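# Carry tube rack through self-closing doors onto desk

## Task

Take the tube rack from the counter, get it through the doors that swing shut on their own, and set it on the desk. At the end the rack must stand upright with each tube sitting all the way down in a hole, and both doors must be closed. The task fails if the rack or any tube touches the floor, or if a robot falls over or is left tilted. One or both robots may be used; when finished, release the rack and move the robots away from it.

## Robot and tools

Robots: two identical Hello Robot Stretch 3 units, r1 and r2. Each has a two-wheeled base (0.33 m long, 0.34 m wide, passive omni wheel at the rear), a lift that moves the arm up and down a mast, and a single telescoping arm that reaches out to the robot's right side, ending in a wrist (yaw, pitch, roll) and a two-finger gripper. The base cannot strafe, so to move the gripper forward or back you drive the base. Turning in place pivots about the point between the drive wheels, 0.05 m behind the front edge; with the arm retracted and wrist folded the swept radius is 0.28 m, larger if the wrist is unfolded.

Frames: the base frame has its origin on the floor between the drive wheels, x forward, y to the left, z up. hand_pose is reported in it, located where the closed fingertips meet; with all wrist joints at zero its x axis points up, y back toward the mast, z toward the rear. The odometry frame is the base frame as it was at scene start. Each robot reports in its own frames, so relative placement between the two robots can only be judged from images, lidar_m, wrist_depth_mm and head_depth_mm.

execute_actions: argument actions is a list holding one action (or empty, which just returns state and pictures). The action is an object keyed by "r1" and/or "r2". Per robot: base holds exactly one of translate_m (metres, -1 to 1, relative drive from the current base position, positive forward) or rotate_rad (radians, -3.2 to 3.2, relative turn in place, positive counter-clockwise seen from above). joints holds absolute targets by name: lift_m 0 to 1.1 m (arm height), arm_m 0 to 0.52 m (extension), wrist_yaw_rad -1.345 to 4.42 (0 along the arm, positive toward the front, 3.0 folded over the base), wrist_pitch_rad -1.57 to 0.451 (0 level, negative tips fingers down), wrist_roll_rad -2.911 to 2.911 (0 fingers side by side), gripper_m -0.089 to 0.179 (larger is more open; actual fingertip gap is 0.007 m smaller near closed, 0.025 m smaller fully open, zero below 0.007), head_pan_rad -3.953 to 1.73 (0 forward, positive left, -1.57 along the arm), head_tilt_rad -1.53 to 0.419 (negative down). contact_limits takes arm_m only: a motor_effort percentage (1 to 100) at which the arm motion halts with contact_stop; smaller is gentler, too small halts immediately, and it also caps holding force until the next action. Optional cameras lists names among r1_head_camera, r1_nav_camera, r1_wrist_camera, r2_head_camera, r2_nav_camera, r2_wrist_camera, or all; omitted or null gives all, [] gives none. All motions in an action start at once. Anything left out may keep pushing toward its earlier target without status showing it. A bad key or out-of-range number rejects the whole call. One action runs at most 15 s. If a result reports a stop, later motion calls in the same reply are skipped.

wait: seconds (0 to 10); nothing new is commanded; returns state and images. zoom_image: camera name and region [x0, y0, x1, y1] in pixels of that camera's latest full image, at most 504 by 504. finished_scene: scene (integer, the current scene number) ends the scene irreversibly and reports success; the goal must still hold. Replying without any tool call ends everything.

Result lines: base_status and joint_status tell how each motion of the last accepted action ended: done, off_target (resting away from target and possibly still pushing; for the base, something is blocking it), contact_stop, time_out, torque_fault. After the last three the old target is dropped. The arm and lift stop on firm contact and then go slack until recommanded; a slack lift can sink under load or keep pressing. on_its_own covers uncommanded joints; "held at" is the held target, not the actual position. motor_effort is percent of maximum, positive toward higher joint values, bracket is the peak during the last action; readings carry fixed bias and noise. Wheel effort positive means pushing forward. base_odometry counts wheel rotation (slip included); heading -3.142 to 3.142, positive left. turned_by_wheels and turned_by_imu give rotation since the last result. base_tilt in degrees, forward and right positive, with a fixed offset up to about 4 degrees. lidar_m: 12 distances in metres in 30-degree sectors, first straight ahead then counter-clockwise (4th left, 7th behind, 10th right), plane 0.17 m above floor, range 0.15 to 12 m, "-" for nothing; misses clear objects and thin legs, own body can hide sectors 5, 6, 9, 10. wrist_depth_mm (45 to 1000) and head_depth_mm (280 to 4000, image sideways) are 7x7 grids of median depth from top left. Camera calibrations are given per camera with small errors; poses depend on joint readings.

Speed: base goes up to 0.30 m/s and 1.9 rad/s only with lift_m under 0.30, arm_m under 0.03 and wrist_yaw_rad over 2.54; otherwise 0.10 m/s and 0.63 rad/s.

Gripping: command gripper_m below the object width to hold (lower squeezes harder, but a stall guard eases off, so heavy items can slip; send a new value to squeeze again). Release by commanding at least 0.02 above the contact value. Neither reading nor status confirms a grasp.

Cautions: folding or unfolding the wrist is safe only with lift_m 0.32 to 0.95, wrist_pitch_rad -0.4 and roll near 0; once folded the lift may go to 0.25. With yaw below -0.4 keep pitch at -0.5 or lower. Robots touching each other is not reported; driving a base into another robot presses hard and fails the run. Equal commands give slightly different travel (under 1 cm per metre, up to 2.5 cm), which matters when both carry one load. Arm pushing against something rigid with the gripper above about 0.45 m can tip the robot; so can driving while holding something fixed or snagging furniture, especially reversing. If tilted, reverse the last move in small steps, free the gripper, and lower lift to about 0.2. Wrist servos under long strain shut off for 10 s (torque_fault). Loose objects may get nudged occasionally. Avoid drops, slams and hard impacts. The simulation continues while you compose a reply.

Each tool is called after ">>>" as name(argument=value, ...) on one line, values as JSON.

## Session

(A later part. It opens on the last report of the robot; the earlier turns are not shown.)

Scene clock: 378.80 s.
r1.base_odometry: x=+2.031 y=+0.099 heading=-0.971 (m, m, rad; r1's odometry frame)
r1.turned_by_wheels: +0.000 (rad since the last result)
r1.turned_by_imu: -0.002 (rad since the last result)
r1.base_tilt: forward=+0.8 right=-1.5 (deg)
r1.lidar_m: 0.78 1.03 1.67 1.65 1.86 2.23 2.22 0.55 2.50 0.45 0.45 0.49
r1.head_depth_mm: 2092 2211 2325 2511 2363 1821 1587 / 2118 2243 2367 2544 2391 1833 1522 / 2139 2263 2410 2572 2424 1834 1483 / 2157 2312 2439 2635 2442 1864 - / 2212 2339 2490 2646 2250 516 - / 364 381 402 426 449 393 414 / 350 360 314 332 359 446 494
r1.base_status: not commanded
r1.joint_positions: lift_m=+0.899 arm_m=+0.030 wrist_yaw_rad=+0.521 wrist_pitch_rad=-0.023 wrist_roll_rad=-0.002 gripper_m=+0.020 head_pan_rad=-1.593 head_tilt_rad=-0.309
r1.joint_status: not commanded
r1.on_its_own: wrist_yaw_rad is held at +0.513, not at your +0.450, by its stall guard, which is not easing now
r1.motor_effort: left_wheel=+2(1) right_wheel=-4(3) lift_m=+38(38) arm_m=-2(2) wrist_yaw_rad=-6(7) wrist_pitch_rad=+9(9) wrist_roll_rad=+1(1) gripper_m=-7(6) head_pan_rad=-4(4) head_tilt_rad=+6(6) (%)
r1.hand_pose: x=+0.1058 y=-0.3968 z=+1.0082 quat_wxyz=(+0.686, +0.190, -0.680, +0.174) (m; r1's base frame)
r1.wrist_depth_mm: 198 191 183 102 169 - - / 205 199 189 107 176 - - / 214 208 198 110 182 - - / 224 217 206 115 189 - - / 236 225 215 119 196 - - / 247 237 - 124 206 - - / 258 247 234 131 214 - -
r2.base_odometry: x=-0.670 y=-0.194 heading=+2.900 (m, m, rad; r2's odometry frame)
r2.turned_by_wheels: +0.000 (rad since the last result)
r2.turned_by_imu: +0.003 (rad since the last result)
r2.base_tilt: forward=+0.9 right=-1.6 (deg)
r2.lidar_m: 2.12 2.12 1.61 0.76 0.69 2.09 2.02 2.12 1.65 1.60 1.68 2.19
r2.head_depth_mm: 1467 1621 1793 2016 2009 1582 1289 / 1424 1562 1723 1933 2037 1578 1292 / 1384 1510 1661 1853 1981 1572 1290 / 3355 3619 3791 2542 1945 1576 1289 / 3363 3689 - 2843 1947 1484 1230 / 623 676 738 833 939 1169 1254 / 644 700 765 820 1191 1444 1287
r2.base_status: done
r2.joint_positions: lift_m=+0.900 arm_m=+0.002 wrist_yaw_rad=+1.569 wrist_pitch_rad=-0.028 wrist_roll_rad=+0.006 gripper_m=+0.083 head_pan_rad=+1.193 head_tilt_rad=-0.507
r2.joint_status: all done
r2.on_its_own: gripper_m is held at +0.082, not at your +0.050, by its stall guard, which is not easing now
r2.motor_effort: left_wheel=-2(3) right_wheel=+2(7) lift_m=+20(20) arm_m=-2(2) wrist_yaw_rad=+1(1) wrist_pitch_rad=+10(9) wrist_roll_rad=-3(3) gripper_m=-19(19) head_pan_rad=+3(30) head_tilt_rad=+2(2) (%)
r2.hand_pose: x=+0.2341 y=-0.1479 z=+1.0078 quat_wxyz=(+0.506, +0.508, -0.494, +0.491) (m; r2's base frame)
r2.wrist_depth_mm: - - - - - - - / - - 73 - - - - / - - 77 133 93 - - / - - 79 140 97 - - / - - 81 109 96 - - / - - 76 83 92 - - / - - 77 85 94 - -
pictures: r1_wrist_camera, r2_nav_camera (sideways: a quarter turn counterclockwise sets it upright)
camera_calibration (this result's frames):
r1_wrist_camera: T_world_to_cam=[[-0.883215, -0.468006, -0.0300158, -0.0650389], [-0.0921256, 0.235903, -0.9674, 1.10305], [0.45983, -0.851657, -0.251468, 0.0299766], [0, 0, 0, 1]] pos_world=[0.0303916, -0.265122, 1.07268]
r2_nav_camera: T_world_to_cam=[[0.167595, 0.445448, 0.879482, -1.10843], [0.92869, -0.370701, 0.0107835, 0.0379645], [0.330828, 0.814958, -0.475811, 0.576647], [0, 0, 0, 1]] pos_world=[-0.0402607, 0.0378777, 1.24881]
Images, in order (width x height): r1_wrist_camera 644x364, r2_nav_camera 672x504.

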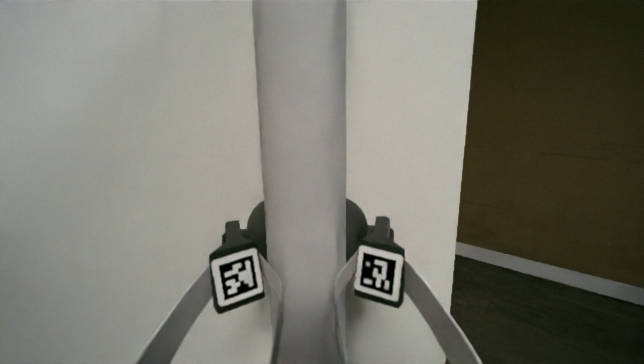

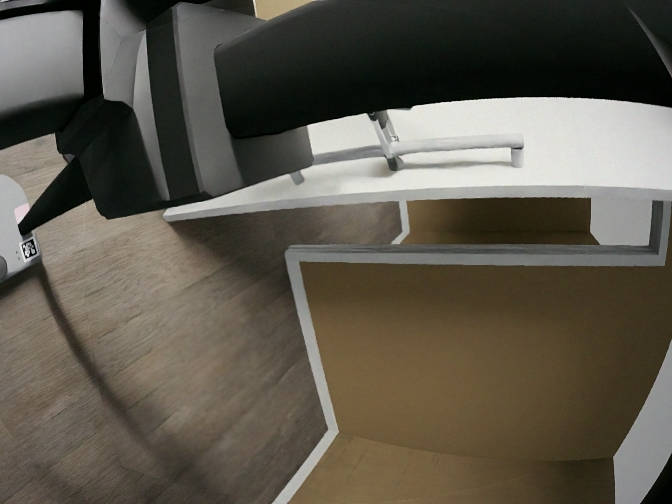

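>>> execute_actions(actions=[{"r2":{"base":{"translate_m":0.16},"joints":{"head_pan_rad":0,"head_tilt_rad":-0.7}}}], cameras=[])

>>> execute_actions(actions=[{"r2":{"base":{"rotate_rad":1.59}}}], cameras=[])

>>> execute_actions(actions=[{"r2":{"base":{"translate_m":0.45}}}], cameras=["r2_nav_camera","r2_head_camera","r1_nav_camera"])

Scene clock: 384.63 s.
r1.base_odometry: x=+2.031 y=+0.099 heading=-0.971 (m, m, rad; r1's odometry frame)
r1.turned_by_wheels: +0.000 (rad since the last result)
r1.turned_by_imu: -0.001 (rad since the last result)
r1.base_tilt: forward=+0.8 right=-1.7 (deg)
r1.lidar_m: 0.78 1.03 1.66 1.66 1.86 2.22 2.22 0.64 2.50 0.45 0.45 0.49
r1.head_depth_mm: 2095 2202 2328 2513 2366 1826 1575 / 2112 2226 2366 2540 2397 1829 1522 / 2144 2279 2424 2565 2415 1839 1487 / 2172 2305 2453 2622 2444 1849 - / 2198 2349 2478 2668 2259 516 - / 365 381 402 426 449 393 414 / 350 359 314 332 359 446 495
r1.base_status: not commanded
r1.joint_positions: lift_m=+0.899 arm_m=+0.030 wrist_yaw_rad=+0.521 wrist_pitch_rad=-0.023 wrist_roll_rad=-0.002 gripper_m=+0.020 head_pan_rad=-1.593 head_tilt_rad=-0.309
r1.joint_status: not commanded
r1.on_its_own: wrist_yaw_rad is held at +0.513, not at your +0.450, by its stall guard, which is not easing now
r1.motor_effort: left_wheel=+2(1) right_wheel=-5(4) lift_m=+38(38) arm_m=-2(2) wrist_yaw_rad=-7(7) wrist_pitch_rad=+9(9) wrist_roll_rad=+1(1) gripper_m=-6(7) head_pan_rad=-5(4) head_tilt_rad=+6(6) (%)
r1.hand_pose: x=+0.1058 y=-0.3968 z=+1.0082 quat_wxyz=(+0.686, +0.190, -0.680, +0.174) (m; r1's base frame)
r1.wrist_depth_mm: 199 191 182 103 169 - - / 205 198 189 107 176 - - / 215 206 198 111 182 - - / 224 216 206 115 188 - - / 236 224 214 118 195 - - / 246 237 - 124 206 - - / 258 249 235 131 215 - -
r2.base_odometry: x=-0.826 y=-0.156 heading=+2.900 (m, m, rad; r2's odometry frame)
r2.turned_by_wheels: +0.000 (rad since the last result)
r2.turned_by_imu: +0.000 (rad since the last result)
r2.base_tilt: forward=+0.9 right=-1.7 (deg)
r2.lidar_m: 1.96 2.06 1.56 0.76 0.78 0.81 2.19 2.22 1.66 1.61 1.69 2.02
r2.head_depth_mm: 1620 1801 2048 2105 352 294 1121 / 1627 1829 2085 2094 1671 1341 1174 / 1651 1845 2115 2110 1661 1376 1171 / 1666 1877 2137 2103 1662 1374 1173 / 1679 1888 2159 2116 1671 1381 1174 / 1711 1913 2195 2110 1669 1381 1178 / 1719 1945 2240 2107 1672 1379 1178
r2.base_status: done
r2.joint_positions: lift_m=+0.900 arm_m=+0.002 wrist_yaw_rad=+1.569 wrist_pitch_rad=-0.028 wrist_roll_rad=+0.006 gripper_m=+0.083 head_pan_rad=+0.007 head_tilt_rad=-0.691
r2.joint_status: all done
r2.on_its_own: gripper_m is held at +0.082, not at your +0.050, by its stall guard, which is not easing now
r2.motor_effort: left_wheel=-2(3) right_wheel=+2(6) lift_m=+20(21) arm_m=-3(2) wrist_yaw_rad=+1(1) wrist_pitch_rad=+10(9) wrist_roll_rad=-3(3) gripper_m=-19(19) head_pan_rad=-3(31) head_tilt_rad=-3(15) (%)
r2.hand_pose: x=+0.2341 y=-0.1479 z=+1.0078 quat_wxyz=(+0.506, +0.508, -0.494, +0.491) (m; r2's base frame)
r2.wrist_depth_mm: - - - - - - - / - - 74 - - - - / - - 78 133 94 - - / - - 79 140 97 - - / - - 81 109 96 - - / - - 76 83 92 - - / - - 78 85 94 - -
pictures: none
No camera images: the call's "cameras" was empty. Leave "cameras" out to get every camera's image.

Scene clock: 388.13 s.
r1.base_odometry: x=+2.031 y=+0.099 heading=-0.971 (m, m, rad; r1's odometry frame)
r1.turned_by_wheels: +0.000 (rad since the last result)
r1.turned_by_imu: -0.001 (rad since the last result)
r1.base_tilt: forward=+0.9 right=-1.4 (deg)
r1.lidar_m: 0.78 1.03 1.67 1.66 1.86 2.23 2.22 0.77 2.50 0.45 0.44 0.49
r1.head_depth_mm: 2084 2199 2324 2494 2386 1817 1579 / 2110 2233 2383 2543 2376 1823 1526 / 2141 2271 2437 2566 2410 1832 1493 / 2167 2321 2462 2646 2456 1862 - / 2202 2344 2462 2652 2257 516 - / 364 381 402 426 449 393 414 / 350 359 314 332 359 446 494
r1.base_status: not commanded
r1.joint_positions: lift_m=+0.899 arm_m=+0.030 wrist_yaw_rad=+0.521 wrist_pitch_rad=-0.023 wrist_roll_rad=-0.002 gripper_m=+0.020 head_pan_rad=-1.593 head_tilt_rad=-0.309
r1.joint_status: not commanded
r1.on_its_own: wrist_yaw_rad is held at +0.513, not at your +0.450, by its stall guard, which is not easing now
r1.motor_effort: left_wheel=+1(1) right_wheel=-4(4) lift_m=+38(38) arm_m=-2(2) wrist_yaw_rad=-6(6) wrist_pitch_rad=+8(9) wrist_roll_rad=+1(1) gripper_m=-6(5) head_pan_rad=-5(5) head_tilt_rad=+6(6) (%)
r1.hand_pose: x=+0.1058 y=-0.3968 z=+1.0082 quat_wxyz=(+0.686, +0.190, -0.680, +0.174) (m; r1's base frame)
r1.wrist_depth_mm: 198 191 183 103 170 - - / 206 198 189 107 176 - - / 214 206 198 111 181 - - / 226 216 207 115 189 - - / 235 225 214 118 196 - - / 246 235 - 124 205 - - / 258 246 235 131 216 - -
r2.base_odometry: x=-0.826 y=-0.156 heading=-1.794 (m, m, rad; r2's odometry frame)
r2.turned_by_wheels: +1.590 (rad since the last result)
r2.turned_by_imu: +1.568 (rad since the last result)
r2.base_tilt: forward=+1.0 right=-1.7 (deg)
r2.lidar_m: 0.76 0.78 0.81 2.18 2.18 1.65 1.61 1.69 2.02 1.96 2.06 1.56
r2.head_depth_mm: 3236 3515 1637 1824 352 294 1125 / 3272 3611 2840 2098 1663 1345 1172 / 3357 3710 2873 2098 1660 1372 1169 / 627 714 834 977 1206 1348 1174 / 685 770 918 1371 1578 1383 1175 / 1077 1300 1589 1941 1669 1311 1129 / 1338 1463 1639 1971 1668 1192 1055
r2.base_status: done
r2.joint_positions: lift_m=+0.900 arm_m=+0.002 wrist_yaw_rad=+1.569 wrist_pitch_rad=-0.028 wrist_roll_rad=+0.006 gripper_m=+0.083 head_pan_rad=+0.007 head_tilt_rad=-0.691
r2.joint_status: not commanded
r2.on_its_own: gripper_m is held at +0.082, not at your +0.050, by its stall guard, which is not easing now
r2.motor_effort: left_wheel=-2(4) right_wheel=+3(6) lift_m=+20(21) arm_m=-3(3) wrist_yaw_rad=+1(1) wrist_pitch_rad=+10(9) wrist_roll_rad=-4(3) gripper_m=-19(19) head_pan_rad=-1(2) head_tilt_rad=-3(4) (%)
r2.hand_pose: x=+0.2341 y=-0.1479 z=+1.0078 quat_wxyz=(+0.506, +0.508, -0.494, +0.491) (m; r2's base frame)
r2.wrist_depth_mm: - - 672 - - - - / - - 74 - - - - / 526 - 77 133 94 - - / - - 79 140 97 - - / - - 81 109 96 - - / - - 76 83 92 - - / - - 78 85 94 - -
pictures: none
No camera images: the call's "cameras" was empty. Leave "cameras" out to get every camera's image.

Scene clock: 393.60 s.
r1.base_odometry: x=+2.031 y=+0.099 heading=-0.971 (m, m, rad; r1's odometry frame)
r1.turned_by_wheels: +0.000 (rad since the last result)
r1.turned_by_imu: -0.001 (rad since the last result)
r1.base_tilt: forward=+0.8 right=-1.5 (deg)
r1.lidar_m: 0.78 1.03 1.67 1.66 1.86 2.23 2.22 0.43 0.42 0.45 0.44 0.49
r1.head_depth_mm: 2082 2188 2334 642 2173 1810 1579 / 2108 2239 2386 2496 2195 1820 1523 / 2141 2262 2408 665 662 1841 1485 / 2160 2296 2453 2612 2144 1853 - / 2213 2350 2479 2636 2246 516 - / 364 381 402 426 449 393 415 / 350 359 314 331 359 446 495
r1.base_status: not commanded
r1.joint_positions: lift_m=+0.899 arm_m=+0.030 wrist_yaw_rad=+0.521 wrist_pitch_rad=-0.023 wrist_roll_rad=-0.002 gripper_m=+0.020 head_pan_rad=-1.593 head_tilt_rad=-0.309
r1.joint_status: not commanded
r1.on_its_own: wrist_yaw_rad is held at +0.513, not at your +0.450, by its stall guard, which is not easing now
r1.motor_effort: left_wheel=+1(1) right_wheel=-4(3) lift_m=+38(38) arm_m=-2(2) wrist_yaw_rad=-6(6) wrist_pitch_rad=+8(9) wrist_roll_rad=+1(1) gripper_m=-6(7) head_pan_rad=-5(5) head_tilt_rad=+6(6) (%)
r1.hand_pose: x=+0.1058 y=-0.3968 z=+1.0082 quat_wxyz=(+0.686, +0.190, -0.680, +0.174) (m; r1's base frame)
r1.wrist_depth_mm: 197 191 183 103 170 - - / 205 197 190 107 176 - - / 215 206 198 110 182 - 365 / 225 216 206 115 189 - 245 / 234 225 216 118 195 - 301 / 247 236 - 123 205 - - / 258 249 235 131 215 - -
r2.base_odometry: x=-0.925 y=-0.595 heading=-1.794 (m, m, rad; r2's odometry frame)
r2.turned_by_wheels: +0.000 (rad since the last result)
r2.turned_by_imu: +0.002 (rad since the last result)
r2.base_tilt: forward=+0.9 right=-1.7 (deg)
r2.lidar_m: 0.31 0.44 0.50 0.61 2.28 2.11 2.06 2.17 2.03 1.98 1.46 1.14
r2.head_depth_mm: 2855 3228 2847 2033 352 293 1124 / 2913 3279 2857 2111 1658 1342 1171 / 2949 3294 2847 2109 1667 1375 1172 / 2964 3282 314 366 440 554 766 / - - 306 366 489 614 1127 / 313 362 481 471 466 1283 1178 / 470 558 328 382 1580 1382 1177
r2.base_status: done
r2.joint_positions: lift_m=+0.900 arm_m=+0.002 wrist_yaw_rad=+1.569 wrist_pitch_rad=-0.028 wrist_roll_rad=+0.006 gripper_m=+0.083 head_pan_rad=+0.007 head_tilt_rad=-0.691
r2.joint_status: not commanded
r2.on_its_own: gripper_m is held at +0.082, not at your +0.050, by its stall guard, which is not easing now
r2.motor_effort: left_wheel=-2(3) right_wheel=+2(7) lift_m=+20(20) arm_m=-3(2) wrist_yaw_rad=+1(1) wrist_pitch_rad=+9(10) wrist_roll_rad=-3(3) gripper_m=-19(19) head_pan_rad=-4(3) head_tilt_rad=-3(4) (%)
r2.hand_pose: x=+0.2341 y=-0.1479 z=+1.0078 quat_wxyz=(+0.506, +0.508, -0.494, +0.491) (m; r2's base frame)
r2.wrist_depth_mm: 228 901 - - - 880 862 / 235 672 73 - 98 908 896 / - 541 77 133 94 937 913 / 264 448 79 140 97 963 958 / 288 266 81 109 96 997 986 / - 166 76 83 92 - - / 302 277 78 85 94 - -
pictures: r1_nav_camera (sideways: a quarter turn counterclockwise sets it upright), r2_head_camera (sideways: a quarter turn clockwise sets it upright), r2_nav_camera (sideways: a quarter turn counterclockwise sets it upright)
camera_calibration (this result's frames):
r1_nav_camera: T_world_to_cam=[[-0.0626211, -0.335365, 0.940005, -1.17834], [-0.996715, 0.0694863, -0.0416084, 0.107573], [-0.0513634, -0.939522, -0.338615, 0.396942], [0, 0, 0, 1]] pos_world=[0.0538193, -0.0297126, 1.24653]
r2_head_camera: T_world_to_cam=[[-0.596903, -0.0296606, -0.801765, 1.06638], [-0.0684537, 0.997555, 0.0140592, -0.012549], [0.799388, 0.0632758, -0.597474, 0.733572], [0, 0, 0, 1]] pos_world=[0.0492578, -0.00226962, 1.29345]
r2_nav_camera: T_world_to_cam=[[0.628897, 0.0130906, 0.777378, -0.978117], [0.00730316, -0.999914, 0.0109298, 0.0433972], [0.777454, -0.00119637, -0.628938, 0.773145], [0, 0, 0, 1]] pos_world=[0.013733, 0.0571225, 1.24615]
Images, in order (width x height): r1_nav_camera 672x504, r2_head_camera 896x504, r2_nav_camera 672x504.

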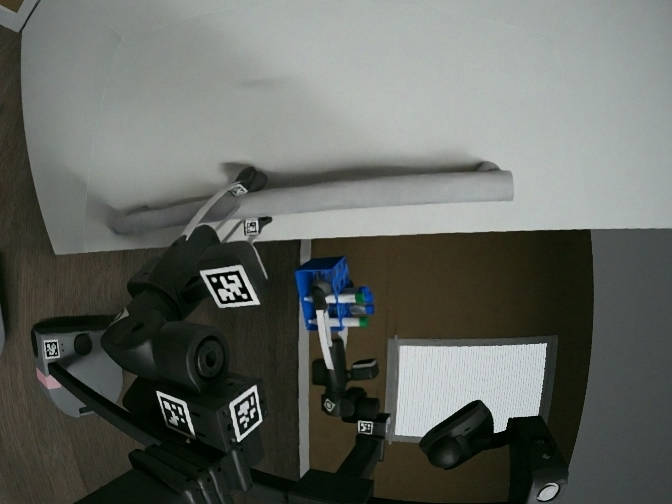

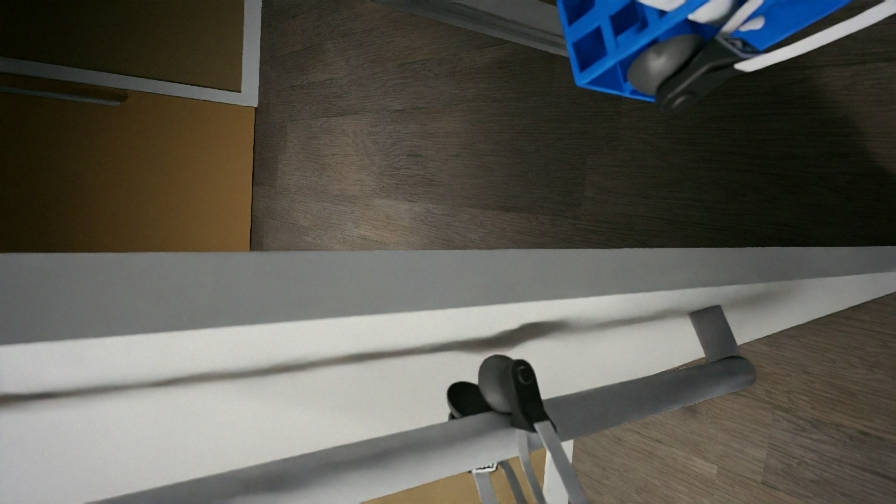

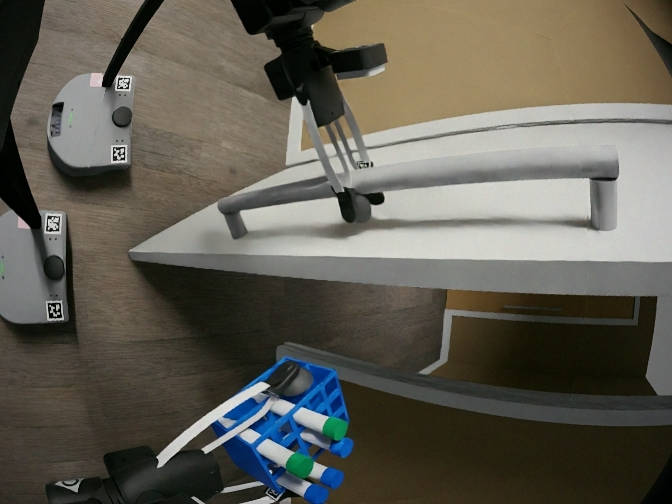

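>>> execute_actions(actions=[{"r2":{"base":{"translate_m":-0.3}}}], cameras=[])

>>> execute_actions(actions=[{"r1":{"base":{"rotate_rad":-0.4},"joints":{"wrist_yaw_rad":0.5}}}], cameras=["r1_nav_camera","r1_wrist_camera","r2_nav_camera"])

Scene clock: 408.63 s.
r1.base_odometry: x=+2.031 y=+0.099 heading=-0.971 (m, m, rad; r1's odometry frame)
r1.turned_by_wheels: +0.000 (rad since the last result)
r1.turned_by_imu: -0.002 (rad since the last result)
r1.base_tilt: forward=+0.9 right=-1.5 (deg)
r1.lidar_m: 0.78 1.03 1.67 1.66 1.86 2.23 2.22 0.64 2.50 0.45 0.45 0.49
r1.head_depth_mm: 2083 2195 2332 2503 2374 1810 1586 / 2119 2220 2375 2542 2410 1822 1524 / 2127 2253 2410 2590 2408 1847 1498 / 2170 2299 2441 2632 2444 1867 - / 2205 2343 2487 2648 2240 516 - / 364 381 402 426 449 393 415 / 349 359 314 332 359 446 494
r1.base_status: not commanded
r1.joint_positions: lift_m=+0.899 arm_m=+0.030 wrist_yaw_rad=+0.521 wrist_pitch_rad=-0.023 wrist_roll_rad=-0.002 gripper_m=+0.020 head_pan_rad=-1.593 head_tilt_rad=-0.309
r1.joint_status: not commanded
r1.on_its_own: wrist_yaw_rad is held at +0.513, not at your +0.450, by its stall guard, which is not easing now
r1.motor_effort: left_wheel=+1(1) right_wheel=-4(3) lift_m=+38(38) arm_m=-2(2) wrist_yaw_rad=-6(7) wrist_pitch_rad=+9(9) wrist_roll_rad=+1(1) gripper_m=-7(6) head_pan_rad=-5(4) head_tilt_rad=+6(6) (%)
r1.hand_pose: x=+0.1058 y=-0.3968 z=+1.0082 quat_wxyz=(+0.686, +0.190, -0.680, +0.174) (m; r1's base frame)
r1.wrist_depth_mm: 196 190 182 102 169 - - / 207 199 190 107 175 - - / 214 206 197 110 182 - - / 224 214 206 115 189 - - / 235 226 216 119 196 - - / 246 235 - 123 206 - - / 261 249 234 131 215 - -
r2.base_odometry: x=-0.859 y=-0.302 heading=-1.794 (m, m, rad; r2's odometry frame)
r2.turned_by_wheels: +0.000 (rad since the last result)
r2.turned_by_imu: -0.002 (rad since the last result)
r2.base_tilt: forward=+1.0 right=-1.6 (deg)
r2.lidar_m: 0.61 0.66 0.66 2.18 2.29 1.80 1.76 1.86 2.02 1.97 1.87 1.42
r2.head_depth_mm: 3115 3453 1517 1676 352 293 1124 / 3127 3545 2838 2099 1666 1338 1171 / 3203 3576 2871 2111 1662 1379 1173 / 496 562 644 761 928 1193 1175 / 578 642 678 855 1385 1374 1176 / 806 1017 1107 1734 1671 1384 1130 / 1182 1344 574 1838 1680 1384 1027
r2.base_status: done
r2.joint_positions: lift_m=+0.900 arm_m=+0.002 wrist_yaw_rad=+1.569 wrist_pitch_rad=-0.028 wrist_roll_rad=+0.006 gripper_m=+0.083 head_pan_rad=+0.007 head_tilt_rad=-0.691
r2.joint_status: not commanded
r2.on_its_own: gripper_m is held at +0.082, not at your +0.050, by its stall guard, which is not easing now
r2.motor_effort: left_wheel=-2(6) right_wheel=+3(3) lift_m=+20(20) arm_m=-3(3) wrist_yaw_rad=+0(0) wrist_pitch_rad=+10(9) wrist_roll_rad=-3(3) gripper_m=-19(19) head_pan_rad=-4(1) head_tilt_rad=-3(3) (%)
r2.hand_pose: x=+0.2341 y=-0.1479 z=+1.0078 quat_wxyz=(+0.506, +0.508, -0.494, +0.491) (m; r2's base frame)
r2.wrist_depth_mm: - - - - - - - / - - 74 - - - - / - - 78 132 93 - - / 475 - 80 139 98 - - / - - 81 109 96 - - / - - 76 83 92 - - / - - 78 85 94 - -
pictures: none
No camera images: the call's "cameras" was empty. Leave "cameras" out to get every camera's image.

Scene clock: 415.77 s.
r1.base_odometry: x=+2.031 y=+0.099 heading=-1.371 (m, m, rad; r1's odometry frame)
r1.turned_by_wheels: -0.400 (rad since the last result)
r1.turned_by_imu: -0.221 (rad since the last result)
r1.base_tilt: forward=+0.8 right=-1.5 (deg)
r1.lidar_m: 0.58 0.92 1.24 1.66 1.71 2.34 2.25 0.66 0.67 0.44 0.42 0.43
r1.head_depth_mm: 2192 2318 2460 2574 2102 1822 1566 / 2184 2295 2445 2640 2387 1829 1525 / 2169 2270 2434 2601 2437 1848 1495 / 2152 2277 2425 2585 2456 1870 1502 / 2135 2252 2411 2585 2469 1873 - / 2128 2246 2394 2543 2489 1883 - / 2120 2233 2362 2444 425 446 471
r1.base_status: done
r1.joint_positions: lift_m=+0.900 arm_m=+0.030 wrist_yaw_rad=+0.794 wrist_pitch_rad=-0.026 wrist_roll_rad=-0.001 gripper_m=+0.020 head_pan_rad=-1.594 head_tilt_rad=-0.305
r1.joint_status: wrist_yaw_rad off_target (ended at +0.794, target +0.500)
r1.on_its_own: wrist_yaw_rad is held at +0.785, not at your +0.500, by its stall guard, which is not easing now
r1.motor_effort: left_wheel=+2(26) right_wheel=-3(56) lift_m=+36(38) arm_m=-1(14) wrist_yaw_rad=-9(94) wrist_pitch_rad=+9(15) wrist_roll_rad=+1(2) gripper_m=-5(26) head_pan_rad=-4(5) head_tilt_rad=+3(5) (%)
r1.hand_pose: x=+0.1609 y=-0.3541 z=+1.0077 quat_wxyz=(+0.656, +0.282, -0.648, +0.265) (m; r1's base frame)
r1.wrist_depth_mm: 209 197 186 102 167 - - / 218 205 193 105 172 - - / 228 214 201 109 178 - - / 238 226 209 114 186 - - / 251 234 220 118 190 - - / 265 248 - 122 197 - - / 279 265 240 130 210 - -
r2.base_odometry: x=-0.859 y=-0.302 heading=-1.794 (m, m, rad; r2's odometry frame)
r2.turned_by_wheels: +0.000 (rad since the last result)
r2.turned_by_imu: +0.000 (rad since the last result)
r2.base_tilt: forward=+0.9 right=-1.7 (deg)
r2.lidar_m: 0.60 0.68 0.69 2.18 2.29 1.80 1.76 1.85 2.01 1.97 1.86 1.42
r2.head_depth_mm: 3122 3440 1519 1668 351 294 1124 / 3141 3562 2852 2097 1659 1342 1173 / 3217 3575 2872 2090 1658 1376 1173 / 496 568 651 773 955 1265 1176 / 562 643 677 826 1343 1363 1174 / 525 992 1080 1740 1670 1377 1127 / 1180 1355 575 1831 1672 1383 1032
r2.base_status: not commanded
r2.joint_positions: lift_m=+0.900 arm_m=+0.002 wrist_yaw_rad=+1.569 wrist_pitch_rad=-0.028 wrist_roll_rad=+0.006 gripper_m=+0.083 head_pan_rad=+0.007 head_tilt_rad=-0.691
r2.joint_status: not commanded
r2.on_its_own: gripper_m is held at +0.082, not at your +0.050, by its stall guard, which is not easing now
r2.motor_effort: left_wheel=-1(2) right_wheel=+3(2) lift_m=+20(20) arm_m=-2(3) wrist_yaw_rad=+1(0) wrist_pitch_rad=+9(10) wrist_roll_rad=-3(3) gripper_m=-19(18) head_pan_rad=-3(2) head_tilt_rad=-3(4) (%)
r2.hand_pose: x=+0.2341 y=-0.1479 z=+1.0078 quat_wxyz=(+0.506, +0.508, -0.494, +0.491) (m; r2's base frame)
r2.wrist_depth_mm: - - - - - - - / - - 73 - - - - / - - 77 132 94 - - / 475 - 79 139 97 - - / - - 81 109 97 - - / - - 76 83 91 - - / - - 78 85 94 - -
pictures: r1_nav_camera (sideways: a quarter turn counterclockwise sets it upright), r1_wrist_camera, r2_nav_camera (sideways: a quarter turn counterclockwise sets it upright)
camera_calibration (this result's frames):
r1_nav_camera: T_world_to_cam=[[-0.0628162, -0.331979, 0.941193, -1.17989], [-0.996662, 0.070147, -0.0417759, 0.107791], [-0.0521531, -0.940675, -0.335277, 0.392603], [0, 0, 0, 1]] pos_world=[0.0537906, -0.0299474, 1.24664]
r1_wrist_camera: T_world_to_cam=[[-0.723917, -0.689215, -0.0304471, -0.0998836], [-0.153723, 0.204173, -0.96679, 1.09562], [0.672542, -0.695196, -0.253752, 0.0643236], [0, 0, 0, 1]] pos_world=[0.0528545, -0.24782, 1.07252]
r2_nav_camera: T_world_to_cam=[[0.628908, 0.0130904, 0.777369, -0.978105], [0.0073029, -0.999914, 0.0109297, 0.0433972], [0.777445, -0.00119676, -0.62895, 0.77316], [0, 0, 0, 1]] pos_world=[0.0137322, 0.0571225, 1.24615]
Images, in order (width x height): r1_nav_camera 672x504, r1_wrist_camera 644x364, r2_nav_camera 672x504.

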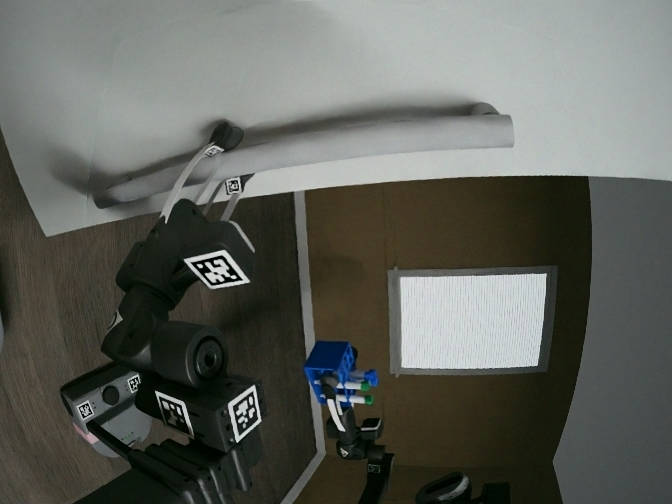

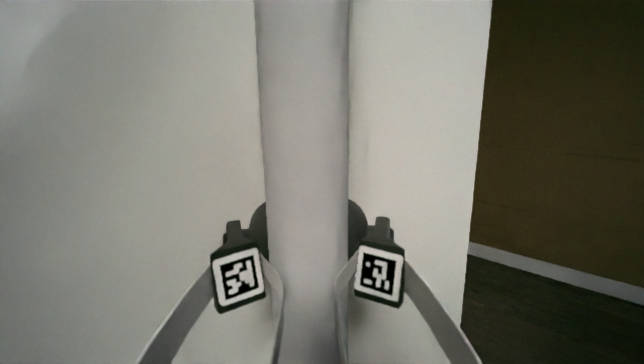

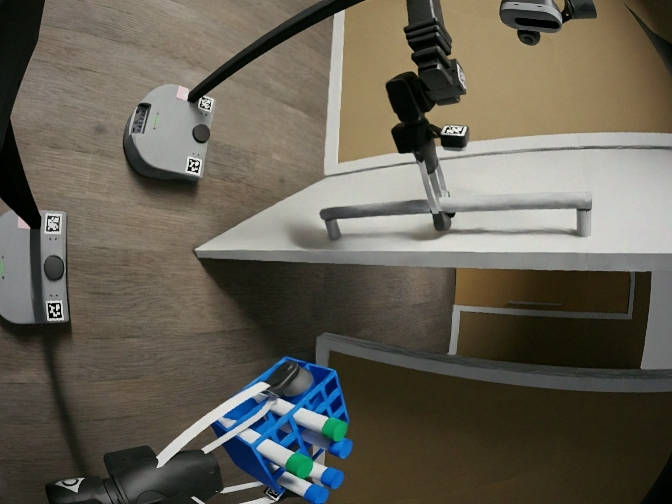

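>>> execute_actions(actions=[{"r2":{"base":{"rotate_rad":-1.0}},"r1":{"joints":{"wrist_yaw_rad":0.75}}}], cameras=[])

>>> execute_actions(actions=[{"r2":{"base":{"translate_m":0.5}}}], cameras=[])

>>> execute_actions(actions=[{"r2":{"base":{"rotate_rad":1.87}}}], cameras=["r2_nav_camera","r1_nav_camera"])

Scene clock: 427.77 s.
r1.base_odometry: x=+2.031 y=+0.099 heading=-1.371 (m, m, rad; r1's odometry frame)
r1.turned_by_wheels: +0.000 (rad since the last result)
r1.turned_by_imu: -0.001 (rad since the last result)
r1.base_tilt: forward=+0.8 right=-1.5 (deg)
r1.lidar_m: 0.58 0.92 1.24 1.66 1.72 2.34 2.25 0.55 0.55 0.44 0.42 0.43
r1.head_depth_mm: 2199 2320 2470 2636 2386 1827 1558 / 2169 2304 2444 2606 2409 1841 1525 / 2159 2262 2430 2607 2444 1852 1497 / 2171 2282 2431 2582 2453 1859 1506 / 2138 2253 2403 2559 2481 1877 - / 2113 2242 2397 2549 2487 1884 - / 2127 2242 2346 2472 425 447 425
r1.base_status: not commanded
r1.joint_positions: lift_m=+0.900 arm_m=+0.030 wrist_yaw_rad=+0.799 wrist_pitch_rad=-0.026 wrist_roll_rad=-0.001 gripper_m=+0.020 head_pan_rad=-1.594 head_tilt_rad=-0.305
r1.joint_status: wrist_yaw_rad off_target (ended at +0.799, target +0.750)
r1.on_its_own: wrist_yaw_rad is held at +0.798, not at your +0.750, by its stall guard, which is not easing now
r1.motor_effort: left_wheel=+0(3) right_wheel=-2(8) lift_m=+36(36) arm_m=-1(1) wrist_yaw_rad=+0(25) wrist_pitch_rad=+9(9) wrist_roll_rad=+1(1) gripper_m=-4(7) head_pan_rad=-4(4) head_tilt_rad=+3(3) (%)
r1.hand_pose: x=+0.1616 y=-0.3533 z=+1.0077 quat_wxyz=(+0.656, +0.283, -0.647, +0.267) (m; r1's base frame)
r1.wrist_depth_mm: 208 198 186 101 167 - - / 218 207 193 105 172 - - / 228 215 201 109 178 - - / 240 225 210 114 184 - - / 254 235 221 118 190 - - / 267 248 228 122 196 - - / 283 263 242 129 211 - -
r2.base_odometry: x=-0.859 y=-0.302 heading=-2.794 (m, m, rad; r2's odometry frame)
r2.turned_by_wheels: -1.000 (rad since the last result)
r2.turned_by_imu: -0.987 (rad since the last result)
r2.base_tilt: forward=+1.0 right=-1.7 (deg)
r2.lidar_m: 1.79 1.42 0.60 0.68 2.18 2.18 2.30 1.79 1.76 1.88 2.01 1.97
r2.head_depth_mm: 1744 1918 2127 2106 351 293 1125 / 1869 2076 2312 2113 1664 1340 1170 / 1990 2235 2505 2102 1663 1371 1173 / 1840 2061 2336 2121 1669 1380 1175 / 1632 1808 2039 2096 1667 1382 1173 / 1473 1622 1797 1963 1671 1382 1174 / 1351 1468 1605 1771 1670 1378 1179
r2.base_status: done
r2.joint_positions: lift_m=+0.900 arm_m=+0.002 wrist_yaw_rad=+1.569 wrist_pitch_rad=-0.028 wrist_roll_rad=+0.006 gripper_m=+0.083 head_pan_rad=+0.007 head_tilt_rad=-0.691
r2.joint_status: not commanded
r2.on_its_own: gripper_m is held at +0.082, not at your +0.050, by its stall guard, which is not easing now
r2.motor_effort: left_wheel=+2(5) right_wheel=-3(7) lift_m=+20(20) arm_m=-3(2) wrist_yaw_rad=+1(1) wrist_pitch_rad=+9(9) wrist_roll_rad=-3(3) gripper_m=-18(19) head_pan_rad=-3(2) head_tilt_rad=-4(4) (%)
r2.hand_pose: x=+0.2341 y=-0.1479 z=+1.0078 quat_wxyz=(+0.506, +0.508, -0.494, +0.491) (m; r2's base frame)
r2.wrist_depth_mm: - - - - - - - / - - 74 - - - - / - - 78 132 94 - - / - - 80 139 98 - - / - - 81 109 96 - - / - - 76 83 92 - - / - - 78 85 94 - -
pictures: none
No camera images: the call's "cameras" was empty. Leave "cameras" out to get every camera's image.

Scene clock: 433.73 s.
r1.base_odometry: x=+2.031 y=+0.099 heading=-1.371 (m, m, rad; r1's odometry frame)
r1.turned_by_wheels: +0.000 (rad since the last result)
r1.turned_by_imu: -0.001 (rad since the last result)
r1.base_tilt: forward=+0.8 right=-1.5 (deg)
r1.lidar_m: 0.58 0.92 1.24 1.66 1.71 2.34 2.25 2.32 2.60 0.44 0.42 0.43
r1.head_depth_mm: 2206 2314 855 2641 2373 1824 1571 / 2153 827 684 2617 2414 1842 1529 / 667 701 733 796 866 940 1026 / 2124 2287 2411 2590 2480 1861 1503 / 2122 2286 2404 2563 2493 1876 - / 2123 2228 2391 2543 2506 1881 - / 2115 2232 2367 2468 425 446 425
r1.base_status: not commanded
r1.joint_positions: lift_m=+0.900 arm_m=+0.030 wrist_yaw_rad=+0.799 wrist_pitch_rad=-0.026 wrist_roll_rad=-0.001 gripper_m=+0.020 head_pan_rad=-1.594 head_tilt_rad=-0.305
r1.joint_status: not commanded
r1.on_its_own: wrist_yaw_rad is held at +0.798, not at your +0.750, by its stall guard, which is not easing now
r1.motor_effort: left_wheel=+1(1) right_wheel=-2(1) lift_m=+36(36) arm_m=-1(1) wrist_yaw_rad=+0(0) wrist_pitch_rad=+9(10) wrist_roll_rad=+1(1) gripper_m=-5(5) head_pan_rad=-4(4) head_tilt_rad=+3(4) (%)
r1.hand_pose: x=+0.1616 y=-0.3533 z=+1.0077 quat_wxyz=(+0.656, +0.283, -0.647, +0.267) (m; r1's base frame)
r1.wrist_depth_mm: 209 198 186 101 166 - - / 219 206 194 105 172 - - / 229 215 202 109 177 - - / 239 227 211 114 185 - - / 254 235 223 118 190 - - / 267 247 230 122 196 - - / 281 263 241 129 212 - -
r2.base_odometry: x=-1.329 y=-0.473 heading=-2.794 (m, m, rad; r2's odometry frame)
r2.turned_by_wheels: +0.000 (rad since the last result)
r2.turned_by_imu: +0.002 (rad since the last result)
r2.base_tilt: forward=+1.0 right=-1.7 (deg)
r2.lidar_m: 1.41 1.11 1.08 0.69 0.58 1.05 2.68 2.08 2.05 2.03 1.59 1.57
r2.head_depth_mm: 1374 1509 1679 1885 352 293 1121 / 1477 1640 1830 1985 1660 1345 1173 / 1571 1753 1994 2096 1656 1371 1177 / 1434 1610 1836 2013 1667 1379 1173 / 1283 1420 1593 1809 1668 1378 1175 / 1156 1270 1399 1571 1639 1378 1176 / 1055 1145 1252 1384 1536 1377 1179
r2.base_status: done
r2.joint_positions: lift_m=+0.900 arm_m=+0.002 wrist_yaw_rad=+1.569 wrist_pitch_rad=-0.028 wrist_roll_rad=+0.006 gripper_m=+0.083 head_pan_rad=+0.007 head_tilt_rad=-0.691
r2.joint_status: not commanded
r2.on_its_own: gripper_m is held at +0.082, not at your +0.050, by its stall guard, which is not easing now
r2.motor_effort: left_wheel=+2(5) right_wheel=-3(4) lift_m=+21(20) arm_m=-2(2) wrist_yaw_rad=+0(1) wrist_pitch_rad=+10(10) wrist_roll_rad=-3(3) gripper_m=-19(19) head_pan_rad=-2(2) head_tilt_rad=-3(4) (%)
r2.hand_pose: x=+0.2341 y=-0.1479 z=+1.0078 quat_wxyz=(+0.506, +0.508, -0.494, +0.491) (m; r2's base frame)
r2.wrist_depth_mm: 876 - - - - - - / 896 - 75 - 98 - - / 914 - 78 133 94 - - / 917 - 80 139 97 - - / 934 - 82 109 96 - - / 961 - 76 83 92 - - / 939 - 78 85 94 - -
pictures: none
No camera images: the call's "cameras" was empty. Leave "cameras" out to get every camera's image.

Scene clock: 437.63 s.
r1.base_odometry: x=+2.031 y=+0.099 heading=-1.371 (m, m, rad; r1's odometry frame)
r1.turned_by_wheels: +0.000 (rad since the last result)
r1.turned_by_imu: -0.001 (rad since the last result)
r1.base_tilt: forward=+0.7 right=-1.4 (deg)
r1.lidar_m: 0.58 0.92 1.24 1.66 1.72 2.35 2.25 2.32 0.94 0.44 0.42 0.43
r1.head_depth_mm: 778 2289 862 947 2188 1672 1339 / 2147 826 2396 2631 2408 1833 1346 / 2147 2242 2377 2611 2429 1852 1314 / 2139 2278 2381 985 2451 1865 1498 / 2148 2252 2388 794 2485 1881 - / 2132 2262 2386 2520 2513 1893 - / 2111 2225 2352 2461 425 446 425
r1.base_status: not commanded
r1.joint_positions: lift_m=+0.900 arm_m=+0.030 wrist_yaw_rad=+0.799 wrist_pitch_rad=-0.026 wrist_roll_rad=-0.001 gripper_m=+0.020 head_pan_rad=-1.594 head_tilt_rad=-0.305
r1.joint_status: not commanded
r1.on_its_own: wrist_yaw_rad is held at +0.798, not at your +0.750, by its stall guard, which is not easing now
r1.motor_effort: left_wheel=+0(0) right_wheel=-2(2) lift_m=+36(36) arm_m=-1(1) wrist_yaw_rad=-1(1) wrist_pitch_rad=+9(10) wrist_roll_rad=+1(1) gripper_m=-5(4) head_pan_rad=-4(4) head_tilt_rad=+4(4) (%)
r1.hand_pose: x=+0.1616 y=-0.3533 z=+1.0077 quat_wxyz=(+0.656, +0.283, -0.647, +0.267) (m; r1's base frame)
r1.wrist_depth_mm: 211 199 185 101 166 - - / 217 205 193 105 172 - - / 229 214 200 109 179 - 506 / 239 225 210 114 186 - - / 252 236 222 118 190 - - / 267 247 230 123 195 - - / 279 262 240 130 210 - -
r2.base_odometry: x=-1.329 y=-0.473 heading=-0.924 (m, m, rad; r2's odometry frame)
r2.turned_by_wheels: +1.870 (rad since the last result)
r2.turned_by_imu: +1.844 (rad since the last result)
r2.base_tilt: forward=+1.1 right=-1.7 (deg)
r2.lidar_m: 0.57 0.91 2.62 2.21 2.04 2.07 1.70 1.57 1.59 1.18 1.08 2.55
r2.head_depth_mm: 1070 1398 2558 2091 351 294 1125 / 706 861 1103 1538 1614 1341 1169 / 522 603 719 885 1139 1316 1174 / 459 516 594 721 883 1130 1175 / 1962 2297 2491 2036 1666 1344 1176 / 2447 2785 2508 2120 1670 1286 1179 / 2740 2913 2604 2127 1418 1249 1175
r2.base_status: done
r2.joint_positions: lift_m=+0.900 arm_m=+0.002 wrist_yaw_rad=+1.569 wrist_pitch_rad=-0.028 wrist_roll_rad=+0.006 gripper_m=+0.083 head_pan_rad=+0.007 head_tilt_rad=-0.691
r2.joint_status: not commanded
r2.on_its_own: gripper_m is held at +0.082, not at your +0.050, by its stall guard, which is not easing now
r2.motor_effort: left_wheel=-2(4) right_wheel=+2(7) lift_m=+20(20) arm_m=-2(2) wrist_yaw_rad=+0(0) wrist_pitch_rad=+10(10) wrist_roll_rad=-3(3) gripper_m=-19(19) head_pan_rad=-3(1) head_tilt_rad=-3(3) (%)
r2.hand_pose: x=+0.2341 y=-0.1479 z=+1.0078 quat_wxyz=(+0.506, +0.508, -0.494, +0.491) (m; r2's base frame)
r2.wrist_depth_mm: - - 509 758 - - - / 814 - 73 720 99 - - / 755 615 77 133 94 - - / - - 79 139 97 - - / - - 81 109 96 - - / - 500 76 83 92 - - / - - 78 85 94 - -
pictures: r1_nav_camera (sideways: a quarter turn counterclockwise sets it upright), r2_nav_camera (sideways: a quarter turn counterclockwise sets it upright)
camera_calibration (this result's frames):
r1_nav_camera: T_world_to_cam=[[-0.0628162, -0.331979, 0.941193, -1.17989], [-0.996662, 0.070147, -0.0417759, 0.107791], [-0.0521531, -0.940675, -0.335277, 0.392603], [0, 0, 0, 1]] pos_world=[0.0537906, -0.0299474, 1.24664]
r2_nav_camera: T_world_to_cam=[[0.628944, 0.0130766, 0.777341, -0.978068], [0.00728094, -0.999914, 0.0109297, 0.0433973], [0.777417, -0.00121442, -0.628985, 0.773206], [0, 0, 0, 1]] pos_world=[0.0137309, 0.0571223, 1.24615]
Images, in order (width x height): r1_nav_camera 672x504, r2_nav_camera 672x504.

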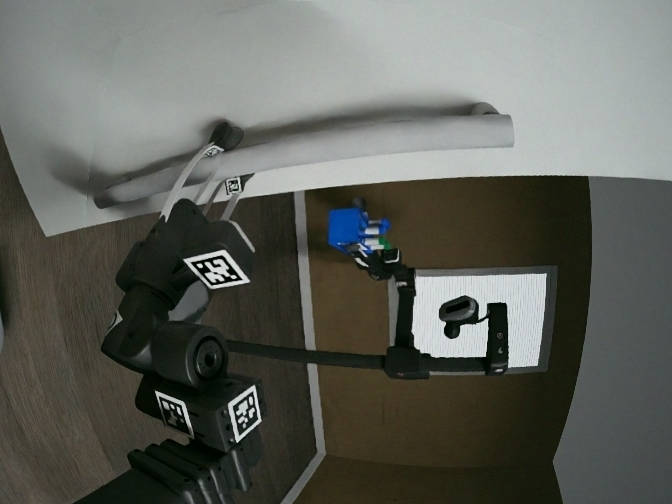

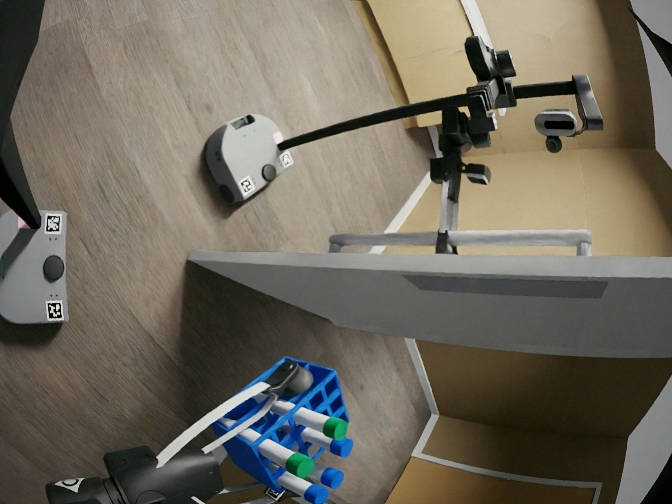

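>>> execute_actions(actions=[{"r2":{"base":{"rotate_rad":-0.43}}}], cameras=[])

>>> execute_actions(actions=[{"r2":{"base":{"translate_m":0.4}}}], cameras=["r2_nav_camera","r2_head_camera"])

Scene clock: 444.13 s.
r1.base_odometry: x=+2.031 y=+0.099 heading=-1.371 (m, m, rad; r1's odometry frame)
r1.turned_by_wheels: +0.000 (rad since the last result)
r1.turned_by_imu: -0.001 (rad since the last result)
r1.base_tilt: forward=+0.8 right=-1.3 (deg)
r1.lidar_m: 0.58 0.92 1.24 1.66 1.72 2.34 2.25 2.32 0.87 0.44 0.42 0.43
r1.head_depth_mm: 768 2286 810 868 959 1020 1336 / 2117 844 2393 2633 2416 1842 1339 / 2153 2260 2383 2609 2445 1852 1334 / 2161 2283 2389 2584 2471 1854 1517 / 2138 2263 2387 937 2472 1873 - / 2129 2261 2393 2552 2495 1883 - / 2115 2225 2332 2476 425 446 425
r1.base_status: not commanded
r1.joint_positions: lift_m=+0.900 arm_m=+0.030 wrist_yaw_rad=+0.799 wrist_pitch_rad=-0.026 wrist_roll_rad=-0.001 gripper_m=+0.020 head_pan_rad=-1.594 head_tilt_rad=-0.305
r1.joint_status: not commanded
r1.on_its_own: wrist_yaw_rad is held at +0.798, not at your +0.750, by its stall guard, which is not easing now
r1.motor_effort: left_wheel=+1(0) right_wheel=-2(2) lift_m=+36(36) arm_m=-1(1) wrist_yaw_rad=-1(0) wrist_pitch_rad=+9(10) wrist_roll_rad=+1(1) gripper_m=-5(5) head_pan_rad=-4(3) head_tilt_rad=+3(4) (%)
r1.hand_pose: x=+0.1616 y=-0.3533 z=+1.0077 quat_wxyz=(+0.656, +0.283, -0.647, +0.267) (m; r1's base frame)
r1.wrist_depth_mm: 209 199 186 102 166 - - / 218 206 193 105 173 - - / 229 216 201 109 178 - 514 / 240 226 209 114 185 - - / 251 237 223 118 191 - - / 267 248 231 122 196 - - / 282 264 241 130 210 - -
r2.base_odometry: x=-1.329 y=-0.473 heading=-1.354 (m, m, rad; r2's odometry frame)
r2.turned_by_wheels: -0.430 (rad since the last result)
r2.turned_by_imu: -0.424 (rad since the last result)
r2.base_tilt: forward=+1.0 right=-1.6 (deg)
r2.lidar_m: 1.09 0.57 0.91 2.65 2.14 2.05 2.10 1.64 1.56 1.60 1.14 1.08
r2.head_depth_mm: 2939 3276 2854 2092 352 294 1124 / 3125 3464 2856 2092 1662 1342 1168 / 2953 3392 2847 2100 1669 1373 1170 / 2492 2809 2836 2109 1670 1377 1175 / 2117 2309 1631 1692 1574 1337 1173 / 901 908 915 921 930 1024 1153 / 625 628 627 638 772 1379 1178
r2.base_status: done
r2.joint_positions: lift_m=+0.900 arm_m=+0.002 wrist_yaw_rad=+1.569 wrist_pitch_rad=-0.028 wrist_roll_rad=+0.006 gripper_m=+0.083 head_pan_rad=+0.007 head_tilt_rad=-0.691
r2.joint_status: not commanded
r2.on_its_own: gripper_m is held at +0.082, not at your +0.050, by its stall guard, which is not easing now
r2.motor_effort: left_wheel=+2(4) right_wheel=-3(6) lift_m=+20(20) arm_m=-4(2) wrist_yaw_rad=+0(0) wrist_pitch_rad=+10(9) wrist_roll_rad=-3(3) gripper_m=-18(19) head_pan_rad=-2(1) head_tilt_rad=-3(3) (%)
r2.hand_pose: x=+0.2341 y=-0.1479 z=+1.0078 quat_wxyz=(+0.506, +0.508, -0.494, +0.491) (m; r2's base frame)
r2.wrist_depth_mm: 466 682 - - - 795 706 / 467 691 73 - 98 797 718 / 468 685 78 133 93 826 730 / 479 698 79 140 97 839 746 / 506 643 81 109 96 841 756 / 510 322 76 83 92 - 774 / - 646 78 85 94 910 779
pictures: none
No camera images: the call's "cameras" was empty. Leave "cameras" out to get every camera's image.

Scene clock: 449.10 s.
r1.base_odometry: x=+2.031 y=+0.099 heading=-1.371 (m, m, rad; r1's odometry frame)
r1.turned_by_wheels: +0.000 (rad since the last result)
r1.turned_by_imu: -0.001 (rad since the last result)
r1.base_tilt: forward=+0.7 right=-1.5 (deg)
r1.lidar_m: 0.58 0.92 1.24 1.66 1.72 2.35 2.25 2.32 2.59 0.44 0.42 0.43
r1.head_depth_mm: 2200 2299 2463 2632 2381 1826 1573 / 2176 2307 2435 2626 2405 1838 1526 / 2153 2301 2408 2631 2426 1842 1490 / 2159 2290 643 640 2458 1801 1426 / 527 552 584 601 688 1759 - / 486 2245 2344 2554 2514 1883 - / 516 610 2309 820 424 446 426
r1.base_status: not commanded
r1.joint_positions: lift_m=+0.900 arm_m=+0.030 wrist_yaw_rad=+0.799 wrist_pitch_rad=-0.026 wrist_roll_rad=-0.001 gripper_m=+0.020 head_pan_rad=-1.594 head_tilt_rad=-0.305
r1.joint_status: not commanded
r1.on_its_own: wrist_yaw_rad is held at +0.798, not at your +0.750, by its stall guard, which is not easing now
r1.motor_effort: left_wheel=+1(0) right_wheel=-2(2) lift_m=+36(36) arm_m=-1(1) wrist_yaw_rad=+0(0) wrist_pitch_rad=+10(10) wrist_roll_rad=+1(1) gripper_m=-5(5) head_pan_rad=-4(5) head_tilt_rad=+4(3) (%)
r1.hand_pose: x=+0.1616 y=-0.3533 z=+1.0077 quat_wxyz=(+0.656, +0.283, -0.647, +0.267) (m; r1's base frame)
r1.wrist_depth_mm: 209 198 186 101 166 - - / 218 205 193 105 172 525 455 / 229 215 202 109 177 559 - / 239 225 210 113 185 - - / 254 236 223 118 191 - - / 268 249 230 123 196 - - / 280 264 241 129 210 - 331
r2.base_odometry: x=-1.242 y=-0.863 heading=-1.353 (m, m, rad; r2's odometry frame)
r2.turned_by_wheels: +0.000 (rad since the last result)
r2.turned_by_imu: +0.002 (rad since the last result)
r2.base_tilt: forward=+1.0 right=-1.8 (deg)
r2.lidar_m: 1.14 0.37 0.28 0.73 2.51 2.40 2.47 1.84 1.75 1.08 0.77 0.74
r2.head_depth_mm: 2625 2878 2858 2103 352 293 1124 / 2791 3073 2848 2101 1668 1344 1173 / 2606 2963 2858 2104 1667 1379 1171 / 2172 2458 2620 2107 1667 1376 1173 / 1876 2075 2315 2035 1575 1374 1174 / 928 972 976 985 992 1000 1008 / 667 671 675 679 683 687 692
r2.base_status: done
r2.joint_positions: lift_m=+0.900 arm_m=+0.002 wrist_yaw_rad=+1.569 wrist_pitch_rad=-0.028 wrist_roll_rad=+0.006 gripper_m=+0.083 head_pan_rad=+0.007 head_tilt_rad=-0.691
r2.joint_status: not commanded
r2.on_its_own: gripper_m is held at +0.082, not at your +0.050, by its stall guard, which is not easing now
r2.motor_effort: left_wheel=+1(5) right_wheel=-3(4) lift_m=+21(20) arm_m=-3(2) wrist_yaw_rad=+0(1) wrist_pitch_rad=+9(10) wrist_roll_rad=-3(3) gripper_m=-19(19) head_pan_rad=-3(4) head_tilt_rad=-3(3) (%)
r2.hand_pose: x=+0.2341 y=-0.1479 z=+1.0078 quat_wxyz=(+0.506, +0.508, -0.494, +0.491) (m; r2's base frame)
r2.wrist_depth_mm: 484 713 - - - - 432 / 491 707 74 - 98 - 441 / 486 723 78 133 94 - 453 / 489 724 79 139 97 - 462 / 494 668 81 109 96 - 477 / 482 332 76 83 92 - 485 / 461 679 78 85 94 - 483
pictures: r2_head_camera (sideways: a quarter turn clockwise sets it upright), r2_nav_camera (sideways: a quarter turn counterclockwise sets it upright)
camera_calibration (this result's frames):
r2_head_camera: T_world_to_cam=[[-0.596961, -0.0296418, -0.801722, 1.06632], [-0.0684208, 0.997557, 0.0140636, -0.0125549], [0.799347, 0.0632499, -0.597531, 0.733647], [0, 0, 0, 1]] pos_world=[0.0492572, -0.00227101, 1.29345]
r2_nav_camera: T_world_to_cam=[[0.628953, 0.0130709, 0.777333, -0.978059], [0.00727193, -0.999914, 0.0109297, 0.0433974], [0.777409, -0.00122158, -0.628994, 0.773218], [0, 0, 0, 1]] pos_world=[0.0137308, 0.0571223, 1.24615]
Images, in order (width x height): r2_head_camera 896x504, r2_nav_camera 672x504.

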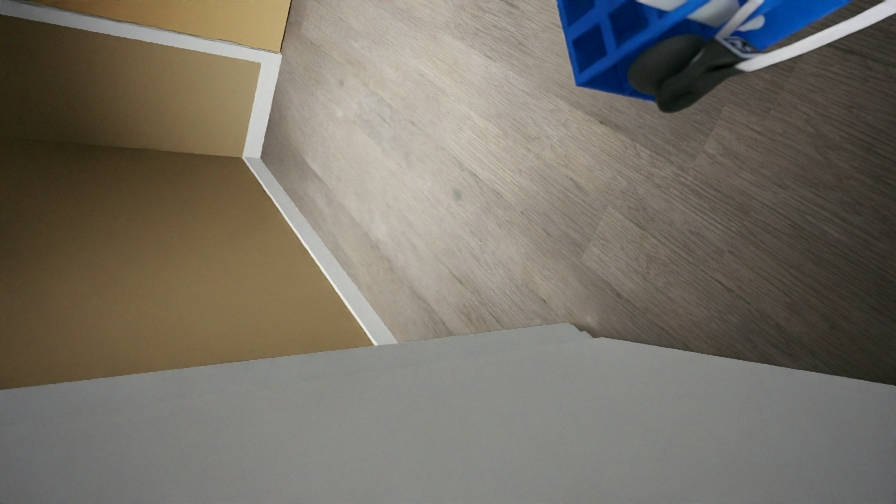

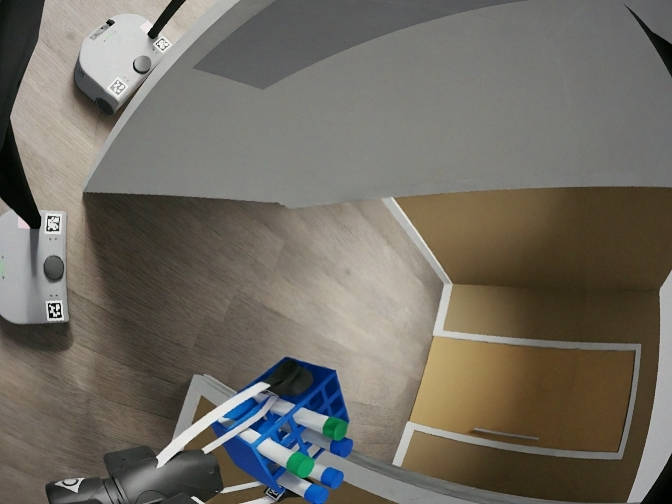

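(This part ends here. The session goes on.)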